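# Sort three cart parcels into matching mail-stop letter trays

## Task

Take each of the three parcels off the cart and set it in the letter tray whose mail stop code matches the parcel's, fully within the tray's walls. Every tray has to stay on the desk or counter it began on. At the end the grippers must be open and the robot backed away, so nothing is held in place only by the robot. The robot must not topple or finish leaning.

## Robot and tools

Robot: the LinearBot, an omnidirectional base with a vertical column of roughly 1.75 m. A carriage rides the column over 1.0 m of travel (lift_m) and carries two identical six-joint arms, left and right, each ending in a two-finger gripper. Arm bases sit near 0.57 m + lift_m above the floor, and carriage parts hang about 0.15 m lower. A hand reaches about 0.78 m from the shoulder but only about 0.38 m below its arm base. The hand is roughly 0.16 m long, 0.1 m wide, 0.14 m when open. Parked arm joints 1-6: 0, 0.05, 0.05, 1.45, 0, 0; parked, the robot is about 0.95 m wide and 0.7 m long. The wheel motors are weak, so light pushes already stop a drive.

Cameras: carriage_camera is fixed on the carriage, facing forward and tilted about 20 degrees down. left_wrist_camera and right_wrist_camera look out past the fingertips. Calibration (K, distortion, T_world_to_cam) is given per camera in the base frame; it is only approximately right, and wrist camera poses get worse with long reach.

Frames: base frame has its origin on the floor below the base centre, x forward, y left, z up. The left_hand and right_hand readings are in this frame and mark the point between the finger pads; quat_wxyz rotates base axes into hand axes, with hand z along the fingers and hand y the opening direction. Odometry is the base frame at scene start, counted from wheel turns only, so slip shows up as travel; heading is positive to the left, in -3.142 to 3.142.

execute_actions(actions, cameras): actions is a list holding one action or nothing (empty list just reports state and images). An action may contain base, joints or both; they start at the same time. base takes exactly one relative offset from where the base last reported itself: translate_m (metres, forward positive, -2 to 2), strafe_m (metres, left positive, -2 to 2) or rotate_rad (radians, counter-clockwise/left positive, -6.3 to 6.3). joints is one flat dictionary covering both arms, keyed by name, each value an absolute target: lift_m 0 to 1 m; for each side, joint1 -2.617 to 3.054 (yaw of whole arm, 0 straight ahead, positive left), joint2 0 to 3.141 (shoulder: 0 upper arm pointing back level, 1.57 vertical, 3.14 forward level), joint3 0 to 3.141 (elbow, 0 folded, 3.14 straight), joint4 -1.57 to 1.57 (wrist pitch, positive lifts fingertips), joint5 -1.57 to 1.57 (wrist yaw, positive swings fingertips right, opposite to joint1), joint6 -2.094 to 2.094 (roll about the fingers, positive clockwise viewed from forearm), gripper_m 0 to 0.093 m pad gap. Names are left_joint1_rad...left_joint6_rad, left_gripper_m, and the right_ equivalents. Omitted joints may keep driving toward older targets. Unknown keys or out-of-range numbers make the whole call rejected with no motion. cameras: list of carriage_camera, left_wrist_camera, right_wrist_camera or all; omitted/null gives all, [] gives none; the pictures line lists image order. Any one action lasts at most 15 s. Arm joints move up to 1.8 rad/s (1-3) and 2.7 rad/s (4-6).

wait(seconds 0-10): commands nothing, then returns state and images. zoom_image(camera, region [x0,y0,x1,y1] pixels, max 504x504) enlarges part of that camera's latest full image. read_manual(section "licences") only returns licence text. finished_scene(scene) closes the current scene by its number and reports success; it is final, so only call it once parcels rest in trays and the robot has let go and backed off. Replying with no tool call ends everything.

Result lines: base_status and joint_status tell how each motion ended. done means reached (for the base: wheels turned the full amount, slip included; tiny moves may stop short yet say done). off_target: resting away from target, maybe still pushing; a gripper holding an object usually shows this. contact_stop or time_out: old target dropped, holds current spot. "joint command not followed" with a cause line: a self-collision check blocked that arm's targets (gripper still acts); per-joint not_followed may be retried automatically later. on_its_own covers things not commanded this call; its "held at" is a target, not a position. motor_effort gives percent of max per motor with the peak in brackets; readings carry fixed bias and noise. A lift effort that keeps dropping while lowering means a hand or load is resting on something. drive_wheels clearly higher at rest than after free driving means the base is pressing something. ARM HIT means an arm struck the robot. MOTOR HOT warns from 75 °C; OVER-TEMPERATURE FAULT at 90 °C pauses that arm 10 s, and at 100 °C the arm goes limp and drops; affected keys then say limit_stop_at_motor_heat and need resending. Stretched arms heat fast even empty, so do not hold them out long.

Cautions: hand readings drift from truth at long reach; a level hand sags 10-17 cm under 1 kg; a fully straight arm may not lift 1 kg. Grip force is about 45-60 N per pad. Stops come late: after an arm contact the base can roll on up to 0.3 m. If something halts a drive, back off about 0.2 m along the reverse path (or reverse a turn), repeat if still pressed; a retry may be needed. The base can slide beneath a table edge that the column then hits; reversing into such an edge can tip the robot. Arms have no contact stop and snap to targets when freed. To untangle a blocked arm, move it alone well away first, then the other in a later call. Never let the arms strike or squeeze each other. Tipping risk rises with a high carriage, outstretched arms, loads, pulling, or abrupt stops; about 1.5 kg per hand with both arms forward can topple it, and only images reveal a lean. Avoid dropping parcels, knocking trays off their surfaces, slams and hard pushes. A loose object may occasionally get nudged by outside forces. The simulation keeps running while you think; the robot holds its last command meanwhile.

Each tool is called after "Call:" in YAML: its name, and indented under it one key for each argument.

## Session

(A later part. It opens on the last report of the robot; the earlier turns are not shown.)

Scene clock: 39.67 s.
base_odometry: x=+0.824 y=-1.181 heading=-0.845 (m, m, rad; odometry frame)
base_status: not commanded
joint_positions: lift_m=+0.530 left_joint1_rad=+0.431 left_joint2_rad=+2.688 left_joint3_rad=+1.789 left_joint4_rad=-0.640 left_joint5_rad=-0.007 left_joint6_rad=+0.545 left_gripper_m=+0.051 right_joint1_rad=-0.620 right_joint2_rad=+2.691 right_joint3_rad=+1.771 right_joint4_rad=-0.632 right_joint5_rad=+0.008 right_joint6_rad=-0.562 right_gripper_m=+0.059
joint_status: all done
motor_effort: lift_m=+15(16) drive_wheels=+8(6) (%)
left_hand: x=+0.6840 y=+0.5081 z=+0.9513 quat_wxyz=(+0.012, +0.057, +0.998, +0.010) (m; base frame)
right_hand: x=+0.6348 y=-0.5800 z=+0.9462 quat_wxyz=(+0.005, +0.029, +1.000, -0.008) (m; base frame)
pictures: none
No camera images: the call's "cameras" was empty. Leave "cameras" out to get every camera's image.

Call:
execute_actions:
  actions:
    - {"joints":{"left_gripper_m":0.093,"right_gripper_m":0.093}}
  cameras: []

Call:
execute_actions:
  actions:
    - {"joints":{"lift_m":0.61}}
  cameras: ["left_wrist_camera","right_wrist_camera"]

Call:
execute_actions:
  actions:
    - {"base":{"translate_m":-1.03},"joints":{"left_joint1_rad":0,"left_joint2_rad":1.7,"left_joint3_rad":1.3,"left_joint4_rad":-1.17,"left_joint6_rad":0,"right_joint1_rad":0,"right_joint2_rad":0.05,"right_joint3_rad":0.05,"right_joint4_rad":1.45,"right_joint6_rad":0}}
  cameras: ["carriage_camera"]

Call:
execute_actions:
  actions:
    - {"base":{"rotate_rad":-1.572},"joints":{"lift_m":0.46}}
  cameras: []

Call:
execute_actions:
  actions:
    - {"base":{"translate_m":0.755},"joints":{"left_joint1_rad":-0.22,"left_joint2_rad":2.61,"left_joint3_rad":1.55,"left_joint4_rad":-0.51,"left_joint6_rad":-0.4}}
  cameras: ["carriage_camera"]

Call:
execute_actions:
  actions:
    - {"joints":{"lift_m":0.34}}
  cameras: ["left_wrist_camera"]

Scene clock: 41.10 s.
base_odometry: x=+0.824 y=-1.181 heading=-0.845 (m, m, rad; odometry frame)
base_status: not commanded
joint_positions: lift_m=+0.530 left_joint1_rad=+0.431 left_joint2_rad=+2.688 left_joint3_rad=+1.789 left_joint4_rad=-0.639 left_joint5_rad=-0.007 left_joint6_rad=+0.546 left_gripper_m=+0.093 right_joint1_rad=-0.620 right_joint2_rad=+2.695 right_joint3_rad=+1.771 right_joint4_rad=-0.626 right_joint5_rad=+0.005 right_joint6_rad=-0.562 right_gripper_m=+0.093
joint_status: all done
motor_effort: lift_m=+16(16) drive_wheels=+10(6) (%)
left_hand: x=+0.6843 y=+0.5082 z=+0.9512 quat_wxyz=(+0.013, +0.057, +0.998, +0.011) (m; base frame)
right_hand: x=+0.6355 y=-0.5800 z=+0.9447 quat_wxyz=(+0.007, +0.029, +1.000, -0.008) (m; base frame)
pictures: none
No camera images: the call's "cameras" was empty. Leave "cameras" out to get every camera's image.

Scene clock: 41.97 s.
base_odometry: x=+0.824 y=-1.181 heading=-0.845 (m, m, rad; odometry frame)
base_status: not commanded
joint_positions: lift_m=+0.610 left_joint1_rad=+0.431 left_joint2_rad=+2.689 left_joint3_rad=+1.789 left_joint4_rad=-0.636 left_joint5_rad=-0.007 left_joint6_rad=+0.546 left_gripper_m=+0.093 right_joint1_rad=-0.620 right_joint2_rad=+2.706 right_joint3_rad=+1.771 right_joint4_rad=-0.618 right_joint5_rad=+0.003 right_joint6_rad=-0.562 right_gripper_m=+0.093
joint_status: all done
motor_effort: lift_m=+18(22) drive_wheels=+8(14) (%)
left_hand: x=+0.6846 y=+0.5084 z=+1.0305 quat_wxyz=(+0.014, +0.057, +0.998, +0.011) (m; base frame)
right_hand: x=+0.6347 y=-0.5789 z=+1.0195 quat_wxyz=(+0.006, +0.029, +1.000, -0.006) (m; base frame)
pictures: left_wrist_camera, right_wrist_camera
camera_calibration (this result's frames):
left_wrist_camera: T_world_to_cam=[[-0.0995324, -0.99502, 0.00541674, 0.565179], [-0.8293, 0.0859612, 0.552152, -0.0444611], [-0.549868, 0.0504649, -0.833726, 1.33178], [0, 0, 0, 1]] pos_world=[0.751687, 0.498978, 1.13183]
right_wrist_camera: T_world_to_cam=[[-0.0728376, -0.997159, 0.0192004, -0.550338], [-0.829566, 0.07126, 0.553843, 0.0138275], [-0.553638, 0.0244126, -0.8324, 1.34142], [0, 0, 0, 1]] pos_world=[0.714044, -0.582507, 1.1195]
Images, in order (width x height): left_wrist_camera 504x504, right_wrist_camera 504x504.

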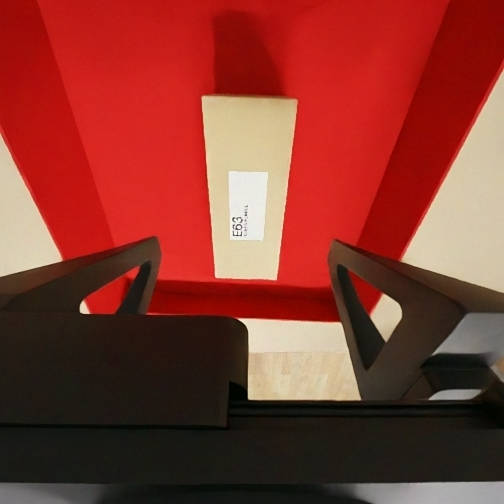

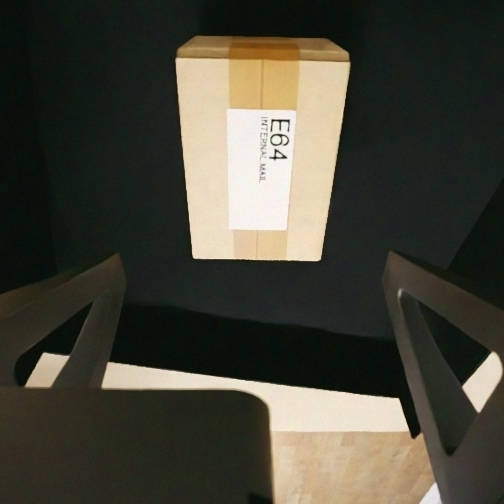

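Scene clock: 46.43 s.
base_odometry: x=+0.141 y=-0.410 heading=-0.845 (m, m, rad; odometry frame)
base_status: done
joint_positions: lift_m=+0.610 left_joint1_rad=-0.007 left_joint2_rad=+1.700 left_joint3_rad=+1.326 left_joint4_rad=-1.155 left_joint5_rad=+0.000 left_joint6_rad=+0.005 left_gripper_m=+0.093 right_joint1_rad=+0.003 right_joint2_rad=+0.060 right_joint3_rad=+0.069 right_joint4_rad=+1.444 right_joint5_rad=-0.005 right_joint6_rad=-0.009 right_gripper_m=+0.093
joint_status: all done
motor_effort: lift_m=+18(19) drive_wheels=-6(44) (%)
left_hand: x=+0.5767 y=+0.3105 z=+1.2977 quat_wxyz=(+0.021, +0.006, +1.000, +0.000) (m; base frame)
right_hand: x=+0.2923 y=-0.3119 z=+1.6375 quat_wxyz=(+0.998, -0.003, +0.059, -0.003) (m; base frame)
pictures: carriage_camera
camera_calibration (this result's frames):
carriage_camera: T_world_to_cam=[[-0.0321341, -0.999468, -0.00556009, 0.0163594], [-0.331755, 0.0159136, -0.943231, 1.58943], [0.942818, -0.0284653, -0.33209, 0.365138], [0, 0, 0, 1]] pos_world=[0.183568, 0.00145101, 1.62055]
Images, in order (width x height): carriage_camera 504x504.

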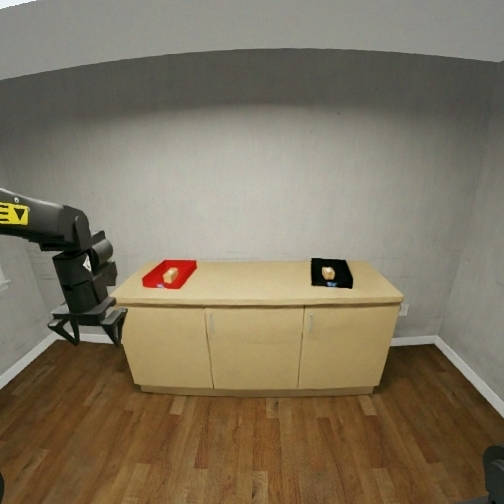

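Scene clock: 49.53 s.
base_odometry: x=+0.141 y=-0.410 heading=-2.416 (m, m, rad; odometry frame)
base_status: done
joint_positions: lift_m=+0.460 left_joint1_rad=-0.001 left_joint2_rad=+1.698 left_joint3_rad=+1.313 left_joint4_rad=-1.158 left_joint5_rad=+0.000 left_joint6_rad=+0.004 left_gripper_m=+0.093 right_joint1_rad=+0.003 right_joint2_rad=+0.060 right_joint3_rad=+0.061 right_joint4_rad=+1.444 right_joint5_rad=-0.002 right_joint6_rad=-0.008 right_gripper_m=+0.093
joint_status: all done
motor_effort: lift_m=+17(18) drive_wheels=+19(57) (%)
left_hand: x=+0.5725 y=+0.3124 z=+1.1452 quat_wxyz=(+0.014, +0.003, +1.000, +0.000) (m; base frame)
right_hand: x=+0.2946 y=-0.3123 z=+1.4856 quat_wxyz=(+0.998, -0.001, +0.063, -0.002) (m; base frame)
pictures: none
No camera images: the call's "cameras" was empty. Leave "cameras" out to get every camera's image.

Scene clock: 53.40 s.
base_odometry: x=-0.425 y=-0.910 heading=-2.417 (m, m, rad; odometry frame)
base_status: done
joint_positions: lift_m=+0.460 left_joint1_rad=-0.227 left_joint2_rad=+2.608 left_joint3_rad=+1.562 left_joint4_rad=-0.522 left_joint5_rad=+0.000 left_joint6_rad=-0.395 left_gripper_m=+0.093 right_joint1_rad=+0.003 right_joint2_rad=+0.060 right_joint3_rad=+0.061 right_joint4_rad=+1.445 right_joint5_rad=-0.002 right_joint6_rad=-0.008 right_gripper_m=+0.093
joint_status: all done
motor_effort: lift_m=+17(17) drive_wheels=-14(52) (%)
left_hand: x=+0.6741 y=+0.2177 z=+0.8719 quat_wxyz=(+0.001, -0.084, +0.996, +0.000) (m; base frame)
right_hand: x=+0.2944 y=-0.3123 z=+1.4856 quat_wxyz=(+0.998, -0.001, +0.062, -0.002) (m; base frame)
pictures: carriage_camera
camera_calibration (this result's frames):
carriage_camera: T_world_to_cam=[[-0.0321341, -0.999468, -0.00556009, 0.0155266], [-0.331755, 0.0159136, -0.943231, 1.44814], [0.942818, -0.0284653, -0.33209, 0.315395], [0, 0, 0, 1]] pos_world=[0.183568, 0.00145101, 1.47076]
Images, in order (width x height): carriage_camera 504x504.

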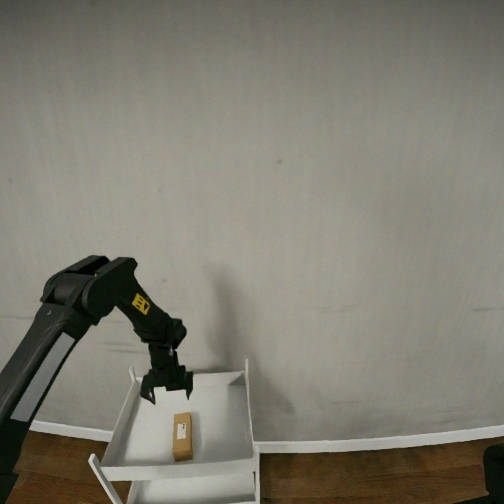

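Scene clock: 54.43 s.
base_odometry: x=-0.425 y=-0.910 heading=-2.417 (m, m, rad; odometry frame)
base_status: not commanded
joint_positions: lift_m=+0.340 left_joint1_rad=-0.227 left_joint2_rad=+2.607 left_joint3_rad=+1.562 left_joint4_rad=-0.517 left_joint5_rad=+0.000 left_joint6_rad=-0.395 left_gripper_m=+0.093 right_joint1_rad=+0.003 right_joint2_rad=+0.060 right_joint3_rad=+0.061 right_joint4_rad=+1.445 right_joint5_rad=-0.002 right_joint6_rad=-0.008 right_gripper_m=+0.093
joint_status: all done
motor_effort: lift_m=+18(17) drive_wheels=-10(13) (%)
left_hand: x=+0.6758 y=+0.2173 z=+0.7523 quat_wxyz=(+0.004, -0.084, +0.996, -0.001) (m; base frame)
right_hand: x=+0.2944 y=-0.3123 z=+1.3656 quat_wxyz=(+0.998, -0.001, +0.062, -0.002) (m; base frame)
pictures: left_wrist_camera
camera_calibration (this result's frames):
left_wrist_camera: T_world_to_cam=[[0.181936, -0.982769, 0.0326401, 0.062801], [-0.813226, -0.131723, 0.566845, 0.152205], [-0.552778, -0.129673, -0.823178, 1.14288], [0, 0, 0, 1]] pos_world=[0.744109, 0.229968, 0.852466]
Images, in order (width x height): left_wrist_camera 504x504.

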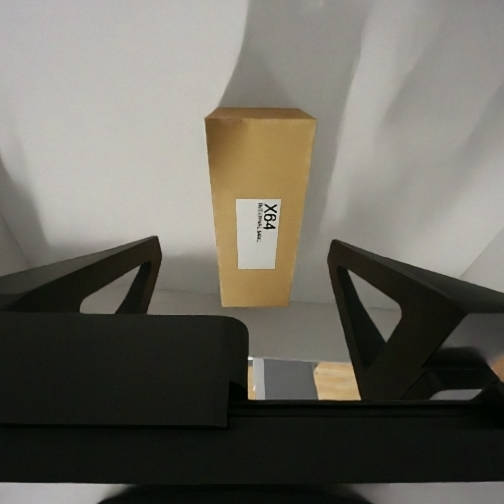

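Call:
execute_actions:
  actions:
    - {"base":{"translate_m":-0.008},"joints":{"lift_m":0.289,"left_joint1_rad":-0.243,"left_joint6_rad":-0.43}}
  cameras: ["left_wrist_camera"]

Call:
execute_actions:
  actions:
    - {"joints":{"left_gripper_m":0.03}}
  cameras: []

Call:
execute_actions:
  actions:
    - {"joints":{"lift_m":0.44}}
  cameras: []

Call:
execute_actions:
  actions:
    - {"base":{"translate_m":-0.8},"joints":{"left_joint1_rad":0,"left_joint2_rad":1.2,"left_joint3_rad":1.0,"left_joint4_rad":-0.6,"left_joint6_rad":0}}
  cameras: []

Call:
execute_actions:
  actions:
    - {"base":{"rotate_rad":-1.57},"joints":{"lift_m":0.3}}
  cameras: ["carriage_camera"]

Scene clock: 55.53 s.
base_odometry: x=-0.419 y=-0.905 heading=-2.418 (m, m, rad; odometry frame)
base_status: done
joint_positions: lift_m=+0.289 left_joint1_rad=-0.239 left_joint2_rad=+2.610 left_joint3_rad=+1.562 left_joint4_rad=-0.513 left_joint5_rad=+0.000 left_joint6_rad=-0.425 left_gripper_m=+0.093 right_joint1_rad=+0.003 right_joint2_rad=+0.058 right_joint3_rad=+0.061 right_joint4_rad=+1.447 right_joint5_rad=-0.002 right_joint6_rad=-0.008 right_gripper_m=+0.093
joint_status: all done
motor_effort: lift_m=+17(17) drive_wheels=+8(44) (%)
left_hand: x=+0.6746 y=+0.2124 z=+0.7001 quat_wxyz=(+0.004, -0.093, +0.996, -0.002) (m; base frame)
right_hand: x=+0.2935 y=-0.3123 z=+1.3147 quat_wxyz=(+0.998, -0.001, +0.060, -0.002) (m; base frame)
pictures: left_wrist_camera
camera_calibration (this result's frames):
left_wrist_camera: T_world_to_cam=[[0.199888, -0.979261, 0.0330433, 0.0468038], [-0.810851, -0.146392, 0.566649, 0.18182], [-0.55006, -0.14006, -0.823297, 1.09907], [0, 0, 0, 1]] pos_world=[0.742625, 0.226385, 0.800283]
Images, in order (width x height): left_wrist_camera 504x504.

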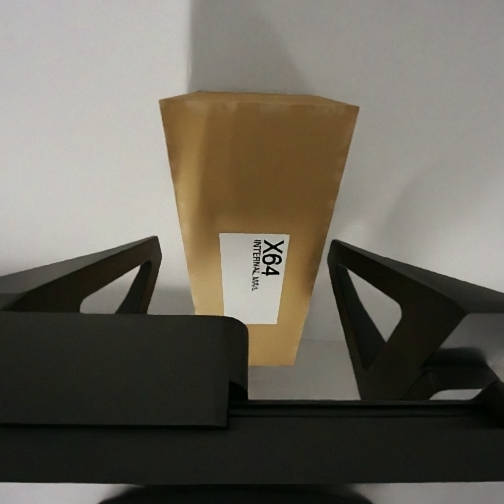

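Scene clock: 56.17 s.
base_odometry: x=-0.419 y=-0.905 heading=-2.418 (m, m, rad; odometry frame)
base_status: not commanded
joint_positions: lift_m=+0.289 left_joint1_rad=-0.239 left_joint2_rad=+2.610 left_joint3_rad=+1.562 left_joint4_rad=-0.513 left_joint5_rad=+0.001 left_joint6_rad=-0.426 left_gripper_m=+0.051 right_joint1_rad=+0.003 right_joint2_rad=+0.058 right_joint3_rad=+0.061 right_joint4_rad=+1.447 right_joint5_rad=-0.002 right_joint6_rad=-0.008 right_gripper_m=+0.093
joint_status: left_gripper_m off_target (ended at +0.051, target +0.030)
motor_effort: lift_m=+17(17) drive_wheels=+11(8) (%)
left_hand: x=+0.6745 y=+0.2123 z=+0.7001 quat_wxyz=(+0.004, -0.093, +0.996, -0.002) (m; base frame)
right_hand: x=+0.2935 y=-0.3123 z=+1.3147 quat_wxyz=(+0.998, -0.001, +0.060, -0.002) (m; base frame)
pictures: none
No camera images: the call's "cameras" was empty. Leave "cameras" out to get every camera's image.

Scene clock: 57.30 s.
base_odometry: x=-0.419 y=-0.905 heading=-2.418 (m, m, rad; odometry frame)
base_status: not commanded
joint_positions: lift_m=+0.440 left_joint1_rad=-0.239 left_joint2_rad=+2.605 left_joint3_rad=+1.562 left_joint4_rad=-0.512 left_joint5_rad=+0.001 left_joint6_rad=-0.426 left_gripper_m=+0.051 right_joint1_rad=+0.003 right_joint2_rad=+0.058 right_joint3_rad=+0.061 right_joint4_rad=+1.447 right_joint5_rad=-0.002 right_joint6_rad=-0.008 right_gripper_m=+0.093
joint_status: all done
motor_effort: lift_m=+18(22) drive_wheels=+7(7) (%)
left_hand: x=+0.6764 y=+0.2118 z=+0.8531 quat_wxyz=(+0.007, -0.093, +0.996, -0.003) (m; base frame)
right_hand: x=+0.2935 y=-0.3123 z=+1.4655 quat_wxyz=(+0.998, -0.001, +0.060, -0.002) (m; base frame)
pictures: none
No camera images: the call's "cameras" was empty. Leave "cameras" out to get every camera's image.

Scene clock: 61.27 s.
base_odometry: x=+0.181 y=-0.376 heading=-2.419 (m, m, rad; odometry frame)
base_status: done
joint_positions: lift_m=+0.440 left_joint1_rad=+0.004 left_joint2_rad=+1.206 left_joint3_rad=+1.020 left_joint4_rad=-0.594 left_joint5_rad=-0.004 left_joint6_rad=-0.004 left_gripper_m=+0.051 right_joint1_rad=+0.003 right_joint2_rad=+0.058 right_joint3_rad=+0.061 right_joint4_rad=+1.447 right_joint5_rad=-0.001 right_joint6_rad=-0.008 right_gripper_m=+0.093
joint_status: all done
motor_effort: lift_m=+19(18) drive_wheels=-12(59) (%)
left_hand: x=+0.6150 y=+0.3150 z=+1.2327 quat_wxyz=(+0.385, -0.005, +0.923, +0.002) (m; base frame)
right_hand: x=+0.2934 y=-0.3126 z=+1.4655 quat_wxyz=(+0.998, -0.001, +0.060, -0.003) (m; base frame)
pictures: none
No camera images: the call's "cameras" was empty. Leave "cameras" out to get every camera's image.

Scene clock: 64.37 s.
base_odometry: x=+0.181 y=-0.376 heading=+2.296 (m, m, rad; odometry frame)
base_status: done
joint_positions: lift_m=+0.300 left_joint1_rad=+0.004 left_joint2_rad=+1.206 left_joint3_rad=+1.006 left_joint4_rad=-0.608 left_joint5_rad=-0.004 left_joint6_rad=-0.004 left_gripper_m=+0.051 right_joint1_rad=+0.003 right_joint2_rad=+0.058 right_joint3_rad=+0.061 right_joint4_rad=+1.447 right_joint5_rad=-0.001 right_joint6_rad=-0.008 right_gripper_m=+0.093
joint_status: all done
motor_effort: lift_m=+17(17) drive_wheels=+20(53) (%)
left_hand: x=+0.6103 y=+0.3150 z=+1.0844 quat_wxyz=(+0.372, -0.005, +0.928, +0.002) (m; base frame)
right_hand: x=+0.2934 y=-0.3125 z=+1.3257 quat_wxyz=(+0.998, -0.001, +0.060, -0.003) (m; base frame)
pictures: carriage_camera
camera_calibration (this result's frames):
carriage_camera: T_world_to_cam=[[-0.0321341, -0.999468, -0.00556009, 0.0146369], [-0.331755, 0.0159136, -0.943231, 1.29721], [0.942818, -0.0284653, -0.33209, 0.262255], [0, 0, 0, 1]] pos_world=[0.183568, 0.00145101, 1.31074]
Images, in order (width x height): carriage_camera 504x504.

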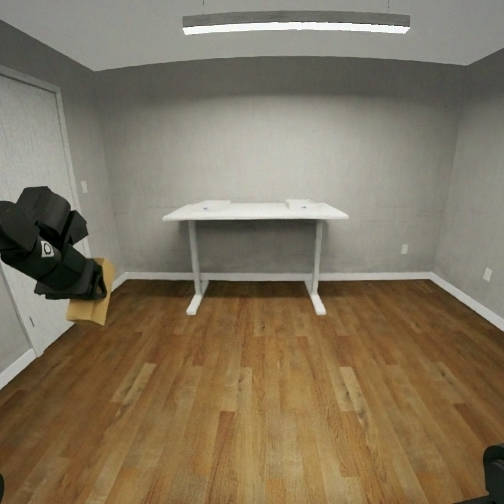

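Call:
execute_actions:
  actions:
    - {"base":{"translate_m":1.4},"joints":{"left_joint1_rad":0.35,"right_joint1_rad":-0.3,"right_joint2_rad":1.2,"right_joint3_rad":0.7,"right_joint4_rad":0.5}}

Scene clock: 69.70 s.
base_odometry: x=-0.745 y=+0.674 heading=+2.294 (m, m, rad; odometry frame)
base_status: done
joint_positions: lift_m=+0.300 left_joint1_rad=+0.348 left_joint2_rad=+1.206 left_joint3_rad=+1.006 left_joint4_rad=-0.608 left_joint5_rad=-0.002 left_joint6_rad=-0.004 left_gripper_m=+0.051 right_joint1_rad=-0.295 right_joint2_rad=+1.196 right_joint3_rad=+0.676 right_joint4_rad=+0.490 right_joint5_rad=-0.001 right_joint6_rad=-0.008 right_gripper_m=+0.093
joint_status: all done
motor_effort: lift_m=+17(17) drive_wheels=-11(57) (%)
left_hand: x=+0.5893 y=+0.4318 z=+1.0844 quat_wxyz=(+0.366, -0.163, +0.914, +0.065) (m; base frame)
right_hand: x=+0.6563 y=-0.4323 z=+1.1741 quat_wxyz=(+0.688, +0.102, +0.710, -0.105) (m; base frame)
pictures: carriage_camera, left_wrist_camera, right_wrist_camera
camera_calibration (this result's frames):
carriage_camera: T_world_to_cam=[[-0.0321341, -0.999468, -0.00556009, 0.0146369], [-0.331755, 0.0159136, -0.943231, 1.29721], [0.942818, -0.0284653, -0.33209, 0.262255], [0, 0, 0, 1]] pos_world=[0.183568, 0.00145101, 1.31074]
left_wrist_camera: T_world_to_cam=[[0.336718, -0.941052, 0.0322721, 0.169742], [-0.929049, -0.337611, -0.151286, 0.857794], [0.153263, 0.0209583, -0.987963, 1.09388], [0, 0, 0, 1]] pos_world=[0.572126, 0.426411, 1.205]
right_wrist_camera: T_world_to_cam=[[-0.297268, -0.95477, -0.0068012, -0.20942], [-0.561547, 0.18059, -0.807497, 1.40541], [0.772202, -0.236224, -0.589832, 0.210828], [0, 0, 0, 1]] pos_world=[0.56415, -0.403949, 1.2578]
Images, in order (width x height): carriage_camera 504x504, left_wrist_camera 504x504, right_wrist_camera 504x504.

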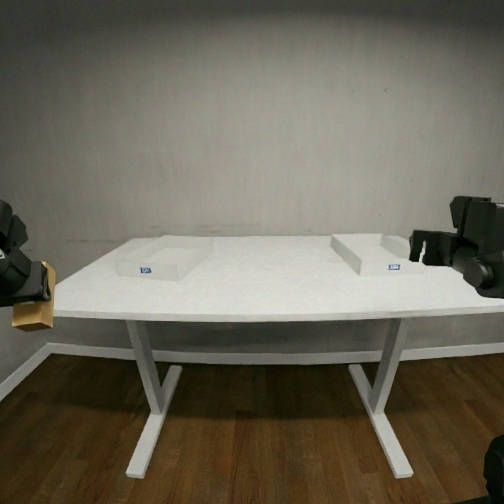

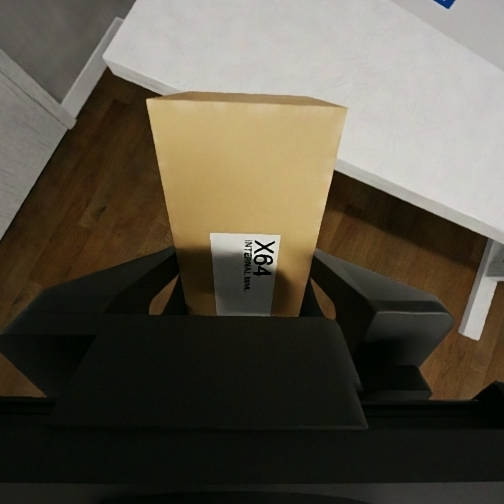

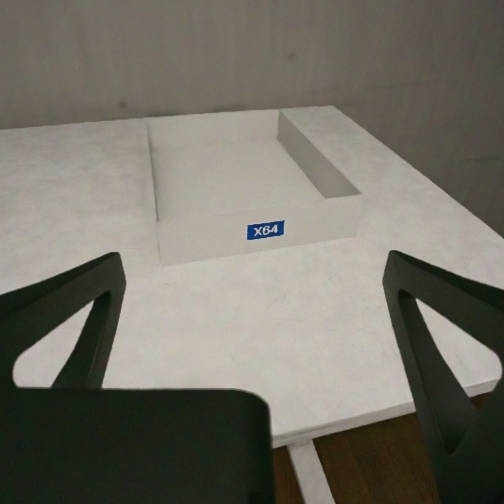

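Call:
execute_actions:
  actions:
    - {"base":{"strafe_m":-0.86},"joints":{"lift_m":0.68,"left_joint1_rad":0,"right_joint1_rad":0,"right_joint2_rad":0.05,"right_joint3_rad":0.05,"right_joint4_rad":1.45}}
  cameras: ["carriage_camera"]

Call:
execute_actions:
  actions:
    - {"base":{"translate_m":0.35},"joints":{"left_joint2_rad":2.94,"left_joint3_rad":2.3,"left_joint4_rad":-0.9}}
  cameras: ["carriage_camera","left_wrist_camera"]

Scene clock: 74.20 s.
base_odometry: x=-0.101 y=+1.244 heading=+2.295 (m, m, rad; odometry frame)
base_status: done
joint_positions: lift_m=+0.680 left_joint1_rad=+0.004 left_joint2_rad=+1.206 left_joint3_rad=+1.006 left_joint4_rad=-0.609 left_joint5_rad=-0.002 left_joint6_rad=-0.004 left_gripper_m=+0.051 right_joint1_rad=-0.004 right_joint2_rad=+0.059 right_joint3_rad=+0.069 right_joint4_rad=+1.451 right_joint5_rad=-0.002 right_joint6_rad=-0.008 right_gripper_m=+0.093
joint_status: all done
motor_effort: lift_m=+18(23) drive_wheels=-3(43) (%)
left_hand: x=+0.6102 y=+0.3145 z=+1.4640 quat_wxyz=(+0.372, -0.004, +0.928, +0.001) (m; base frame)
right_hand: x=+0.2900 y=-0.3126 z=+1.7079 quat_wxyz=(+0.999, -0.001, +0.054, -0.006) (m; base frame)
pictures: carriage_camera
camera_calibration (this result's frames):
carriage_camera: T_world_to_cam=[[-0.0321341, -0.999468, -0.00556009, 0.0167485], [-0.331755, 0.0159136, -0.943231, 1.65543], [0.942818, -0.0284653, -0.33209, 0.388375], [0, 0, 0, 1]] pos_world=[0.183568, 0.00145101, 1.69052]
Images, in order (width x height): carriage_camera 504x504.

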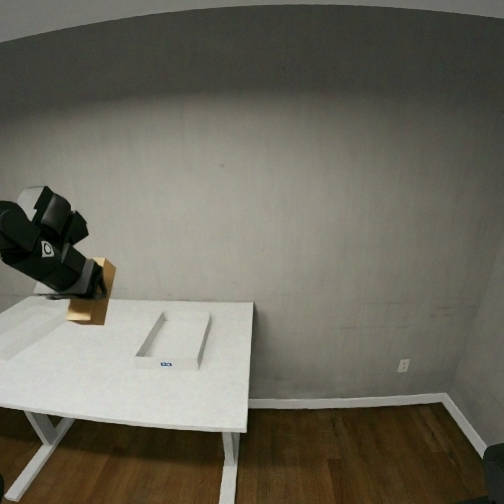

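Scene clock: 76.97 s.
base_odometry: x=-0.332 y=+1.506 heading=+2.294 (m, m, rad; odometry frame)
base_status: done
joint_positions: lift_m=+0.680 left_joint1_rad=+0.004 left_joint2_rad=+2.949 left_joint3_rad=+2.284 left_joint4_rad=-0.895 left_joint5_rad=-0.002 left_joint6_rad=-0.004 left_gripper_m=+0.051 right_joint1_rad=-0.004 right_joint2_rad=+0.059 right_joint3_rad=+0.069 right_joint4_rad=+1.451 right_joint5_rad=-0.002 right_joint6_rad=-0.008 right_gripper_m=+0.093
joint_status: all done
motor_effort: lift_m=+19(19) drive_wheels=-12(38) (%)
left_hand: x=+0.7744 y=+0.3151 z=+1.0861 quat_wxyz=(+0.006, -0.004, +1.000, +0.001) (m; base frame)
right_hand: x=+0.2900 y=-0.3126 z=+1.7079 quat_wxyz=(+0.999, -0.001, +0.054, -0.006) (m; base frame)
pictures: carriage_camera, left_wrist_camera
camera_calibration (this result's frames):
carriage_camera: T_world_to_cam=[[-0.0321341, -0.999468, -0.00556009, 0.0167485], [-0.331755, 0.0159136, -0.943231, 1.65543], [0.942818, -0.0284653, -0.33209, 0.388375], [0, 0, 0, 1]] pos_world=[0.183568, 0.00145101, 1.69052]
left_wrist_camera: T_world_to_cam=[[0.0223831, -0.999394, 0.0266714, 0.265397], [-0.825748, -0.00344144, 0.564029, 0.0283924], [-0.563595, -0.0346486, -0.825324, 1.46559], [0, 0, 0, 1]] pos_world=[0.843502, 0.316114, 1.18649]
Images, in order (width x height): carriage_camera 504x504, left_wrist_camera 504x504.

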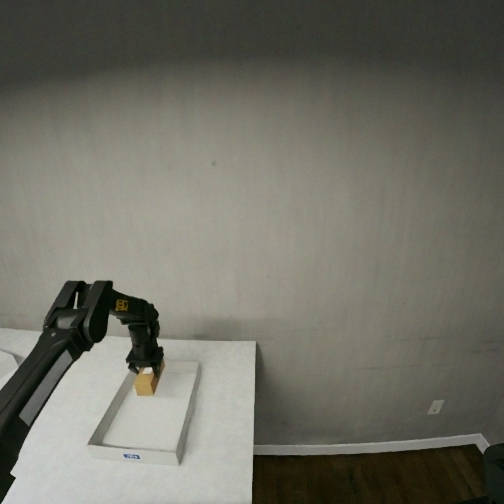

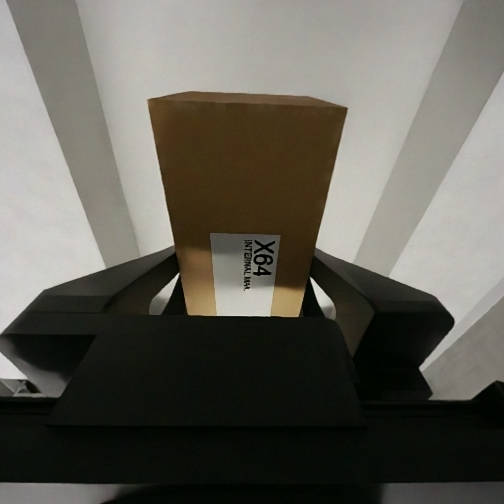

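Call:
execute_actions:
  actions:
    - {"base":{"translate_m":-0.02},"joints":{"lift_m":0.585}}
  cameras: ["carriage_camera"]

Call:
execute_actions:
  actions:
    - {"joints":{"lift_m":0.568}}
  cameras: []

Scene clock: 78.07 s.
base_odometry: x=-0.319 y=+1.491 heading=+2.293 (m, m, rad; odometry frame)
base_status: done
joint_positions: lift_m=+0.585 left_joint1_rad=+0.002 left_joint2_rad=+2.945 left_joint3_rad=+2.293 left_joint4_rad=-0.897 left_joint5_rad=-0.002 left_joint6_rad=-0.004 left_gripper_m=+0.051 right_joint1_rad=-0.004 right_joint2_rad=+0.059 right_joint3_rad=+0.069 right_joint4_rad=+1.451 right_joint5_rad=-0.002 right_joint6_rad=-0.008 right_gripper_m=+0.093
joint_status: all done
motor_effort: lift_m=+17(18) drive_wheels=+7(43) (%)
left_hand: x=+0.7779 y=+0.3141 z=+0.9951 quat_wxyz=(+0.011, -0.003, +1.000, +0.001) (m; base frame)
right_hand: x=+0.2903 y=-0.3126 z=+1.6128 quat_wxyz=(+0.998, -0.001, +0.055, -0.006) (m; base frame)
pictures: carriage_camera
camera_calibration (this result's frames):
carriage_camera: T_world_to_cam=[[-0.0321341, -0.999468, -0.00556009, 0.0162212], [-0.331755, 0.0159136, -0.943231, 1.56597], [0.942818, -0.0284653, -0.33209, 0.356879], [0, 0, 0, 1]] pos_world=[0.183568, 0.00145101, 1.59568]
Images, in order (width x height): carriage_camera 504x504.

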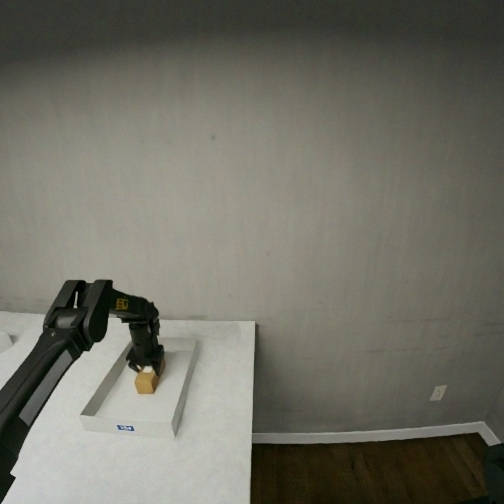

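Scene clock: 78.60 s.
base_odometry: x=-0.319 y=+1.491 heading=+2.293 (m, m, rad; odometry frame)
base_status: not commanded
joint_positions: lift_m=+0.568 left_joint1_rad=+0.002 left_joint2_rad=+2.916 left_joint3_rad=+2.293 left_joint4_rad=-0.926 left_joint5_rad=-0.002 left_joint6_rad=-0.003 left_gripper_m=+0.051 right_joint1_rad=-0.004 right_joint2_rad=+0.059 right_joint3_rad=+0.064 right_joint4_rad=+1.450 right_joint5_rad=-0.002 right_joint6_rad=-0.008 right_gripper_m=+0.093
joint_status: all done
motor_effort: lift_m=+16(17) drive_wheels=+8(5) (%)
left_hand: x=+0.7792 y=+0.3141 z=+0.9925 quat_wxyz=(+0.011, -0.003, +1.000, +0.001) (m; base frame)
right_hand: x=+0.2918 y=-0.3126 z=+1.5947 quat_wxyz=(+0.998, -0.001, +0.057, -0.006) (m; base frame)
pictures: none
No camera images: the call's "cameras" was empty. Leave "cameras" out to get every camera's image.

Call:
execute_actions:
  actions:
    - {"joints":{"left_gripper_m":0.093,"left_joint2_rad":2.92}}
  cameras: []

Call:
execute_actions:
  actions:
    - {"joints":{"lift_m":0.66}}
  cameras: []

Call:
execute_actions:
  actions:
    - {"base":{"translate_m":-0.3},"joints":{"left_joint2_rad":0.05,"left_joint3_rad":0.05,"left_joint4_rad":1.45}}
  cameras: ["carriage_camera"]

Scene clock: 79.63 s.
base_odometry: x=-0.319 y=+1.491 heading=+2.293 (m, m, rad; odometry frame)
base_status: not commanded
joint_positions: lift_m=+0.568 left_joint1_rad=+0.002 left_joint2_rad=+2.914 left_joint3_rad=+2.293 left_joint4_rad=-0.917 left_joint5_rad=-0.002 left_joint6_rad=-0.003 left_gripper_m=+0.093 right_joint1_rad=-0.004 right_joint2_rad=+0.059 right_joint3_rad=+0.064 right_joint4_rad=+1.450 right_joint5_rad=-0.002 right_joint6_rad=-0.008 right_gripper_m=+0.093
joint_status: all done
motor_effort: lift_m=+16(16) drive_wheels=+1(1) (%)
left_hand: x=+0.7818 y=+0.3142 z=+0.9935 quat_wxyz=(+0.016, -0.003, +1.000, +0.001) (m; base frame)
right_hand: x=+0.2918 y=-0.3126 z=+1.5947 quat_wxyz=(+0.998, -0.001, +0.057, -0.006) (m; base frame)
pictures: none
No camera images: the call's "cameras" was empty. Leave "cameras" out to get every camera's image.

Scene clock: 80.53 s.
base_odometry: x=-0.319 y=+1.491 heading=+2.293 (m, m, rad; odometry frame)
base_status: not commanded
joint_positions: lift_m=+0.660 left_joint1_rad=+0.002 left_joint2_rad=+2.907 left_joint3_rad=+2.293 left_joint4_rad=-0.908 left_joint5_rad=-0.002 left_joint6_rad=-0.003 left_gripper_m=+0.093 right_joint1_rad=-0.004 right_joint2_rad=+0.059 right_joint3_rad=+0.064 right_joint4_rad=+1.450 right_joint5_rad=-0.002 right_joint6_rad=-0.008 right_gripper_m=+0.093
joint_status: all done
motor_effort: lift_m=+18(22) drive_wheels=+0(4) (%)
left_hand: x=+0.7862 y=+0.3142 z=+1.0891 quat_wxyz=(+0.024, -0.003, +1.000, +0.001) (m; base frame)
right_hand: x=+0.2918 y=-0.3126 z=+1.6864 quat_wxyz=(+0.998, -0.001, +0.057, -0.006) (m; base frame)
pictures: none
No camera images: the call's "cameras" was empty. Leave "cameras" out to get every camera's image.

Scene clock: 83.13 s.
base_odometry: x=-0.121 y=+1.266 heading=+2.293 (m, m, rad; odometry frame)
base_status: done
joint_positions: lift_m=+0.660 left_joint1_rad=+0.002 left_joint2_rad=+0.059 left_joint3_rad=+0.070 left_joint4_rad=+1.453 left_joint5_rad=-0.002 left_joint6_rad=-0.003 left_gripper_m=+0.093 right_joint1_rad=-0.004 right_joint2_rad=+0.059 right_joint3_rad=+0.064 right_joint4_rad=+1.450 right_joint5_rad=-0.001 right_joint6_rad=-0.008 right_gripper_m=+0.093
joint_status: all done
motor_effort: lift_m=+18(18) drive_wheels=-5(53) (%)
left_hand: x=+0.2896 y=+0.3133 z=+1.6880 quat_wxyz=(+0.999, -0.001, +0.053, -0.001) (m; base frame)
right_hand: x=+0.2918 y=-0.3127 z=+1.6864 quat_wxyz=(+0.998, -0.001, +0.057, -0.006) (m; base frame)
pictures: carriage_camera
camera_calibration (this result's frames):
carriage_camera: T_world_to_cam=[[-0.0321341, -0.999468, -0.00556009, 0.0166375], [-0.331755, 0.0159136, -0.943231, 1.63661], [0.942818, -0.0284653, -0.33209, 0.381748], [0, 0, 0, 1]] pos_world=[0.183568, 0.00145101, 1.67056]
Images, in order (width x height): carriage_camera 504x504.

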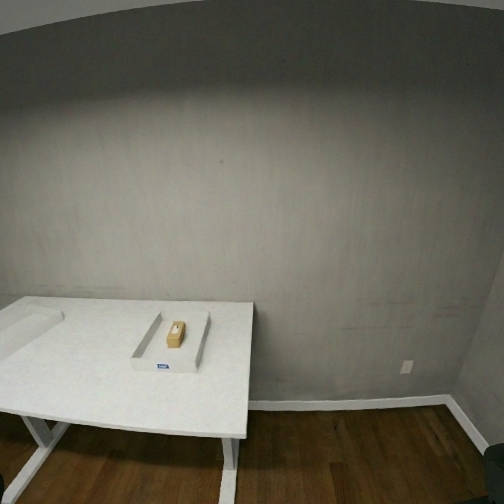

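Call:
finished_scene:
  scene: 2

The scene is finished: the task was done.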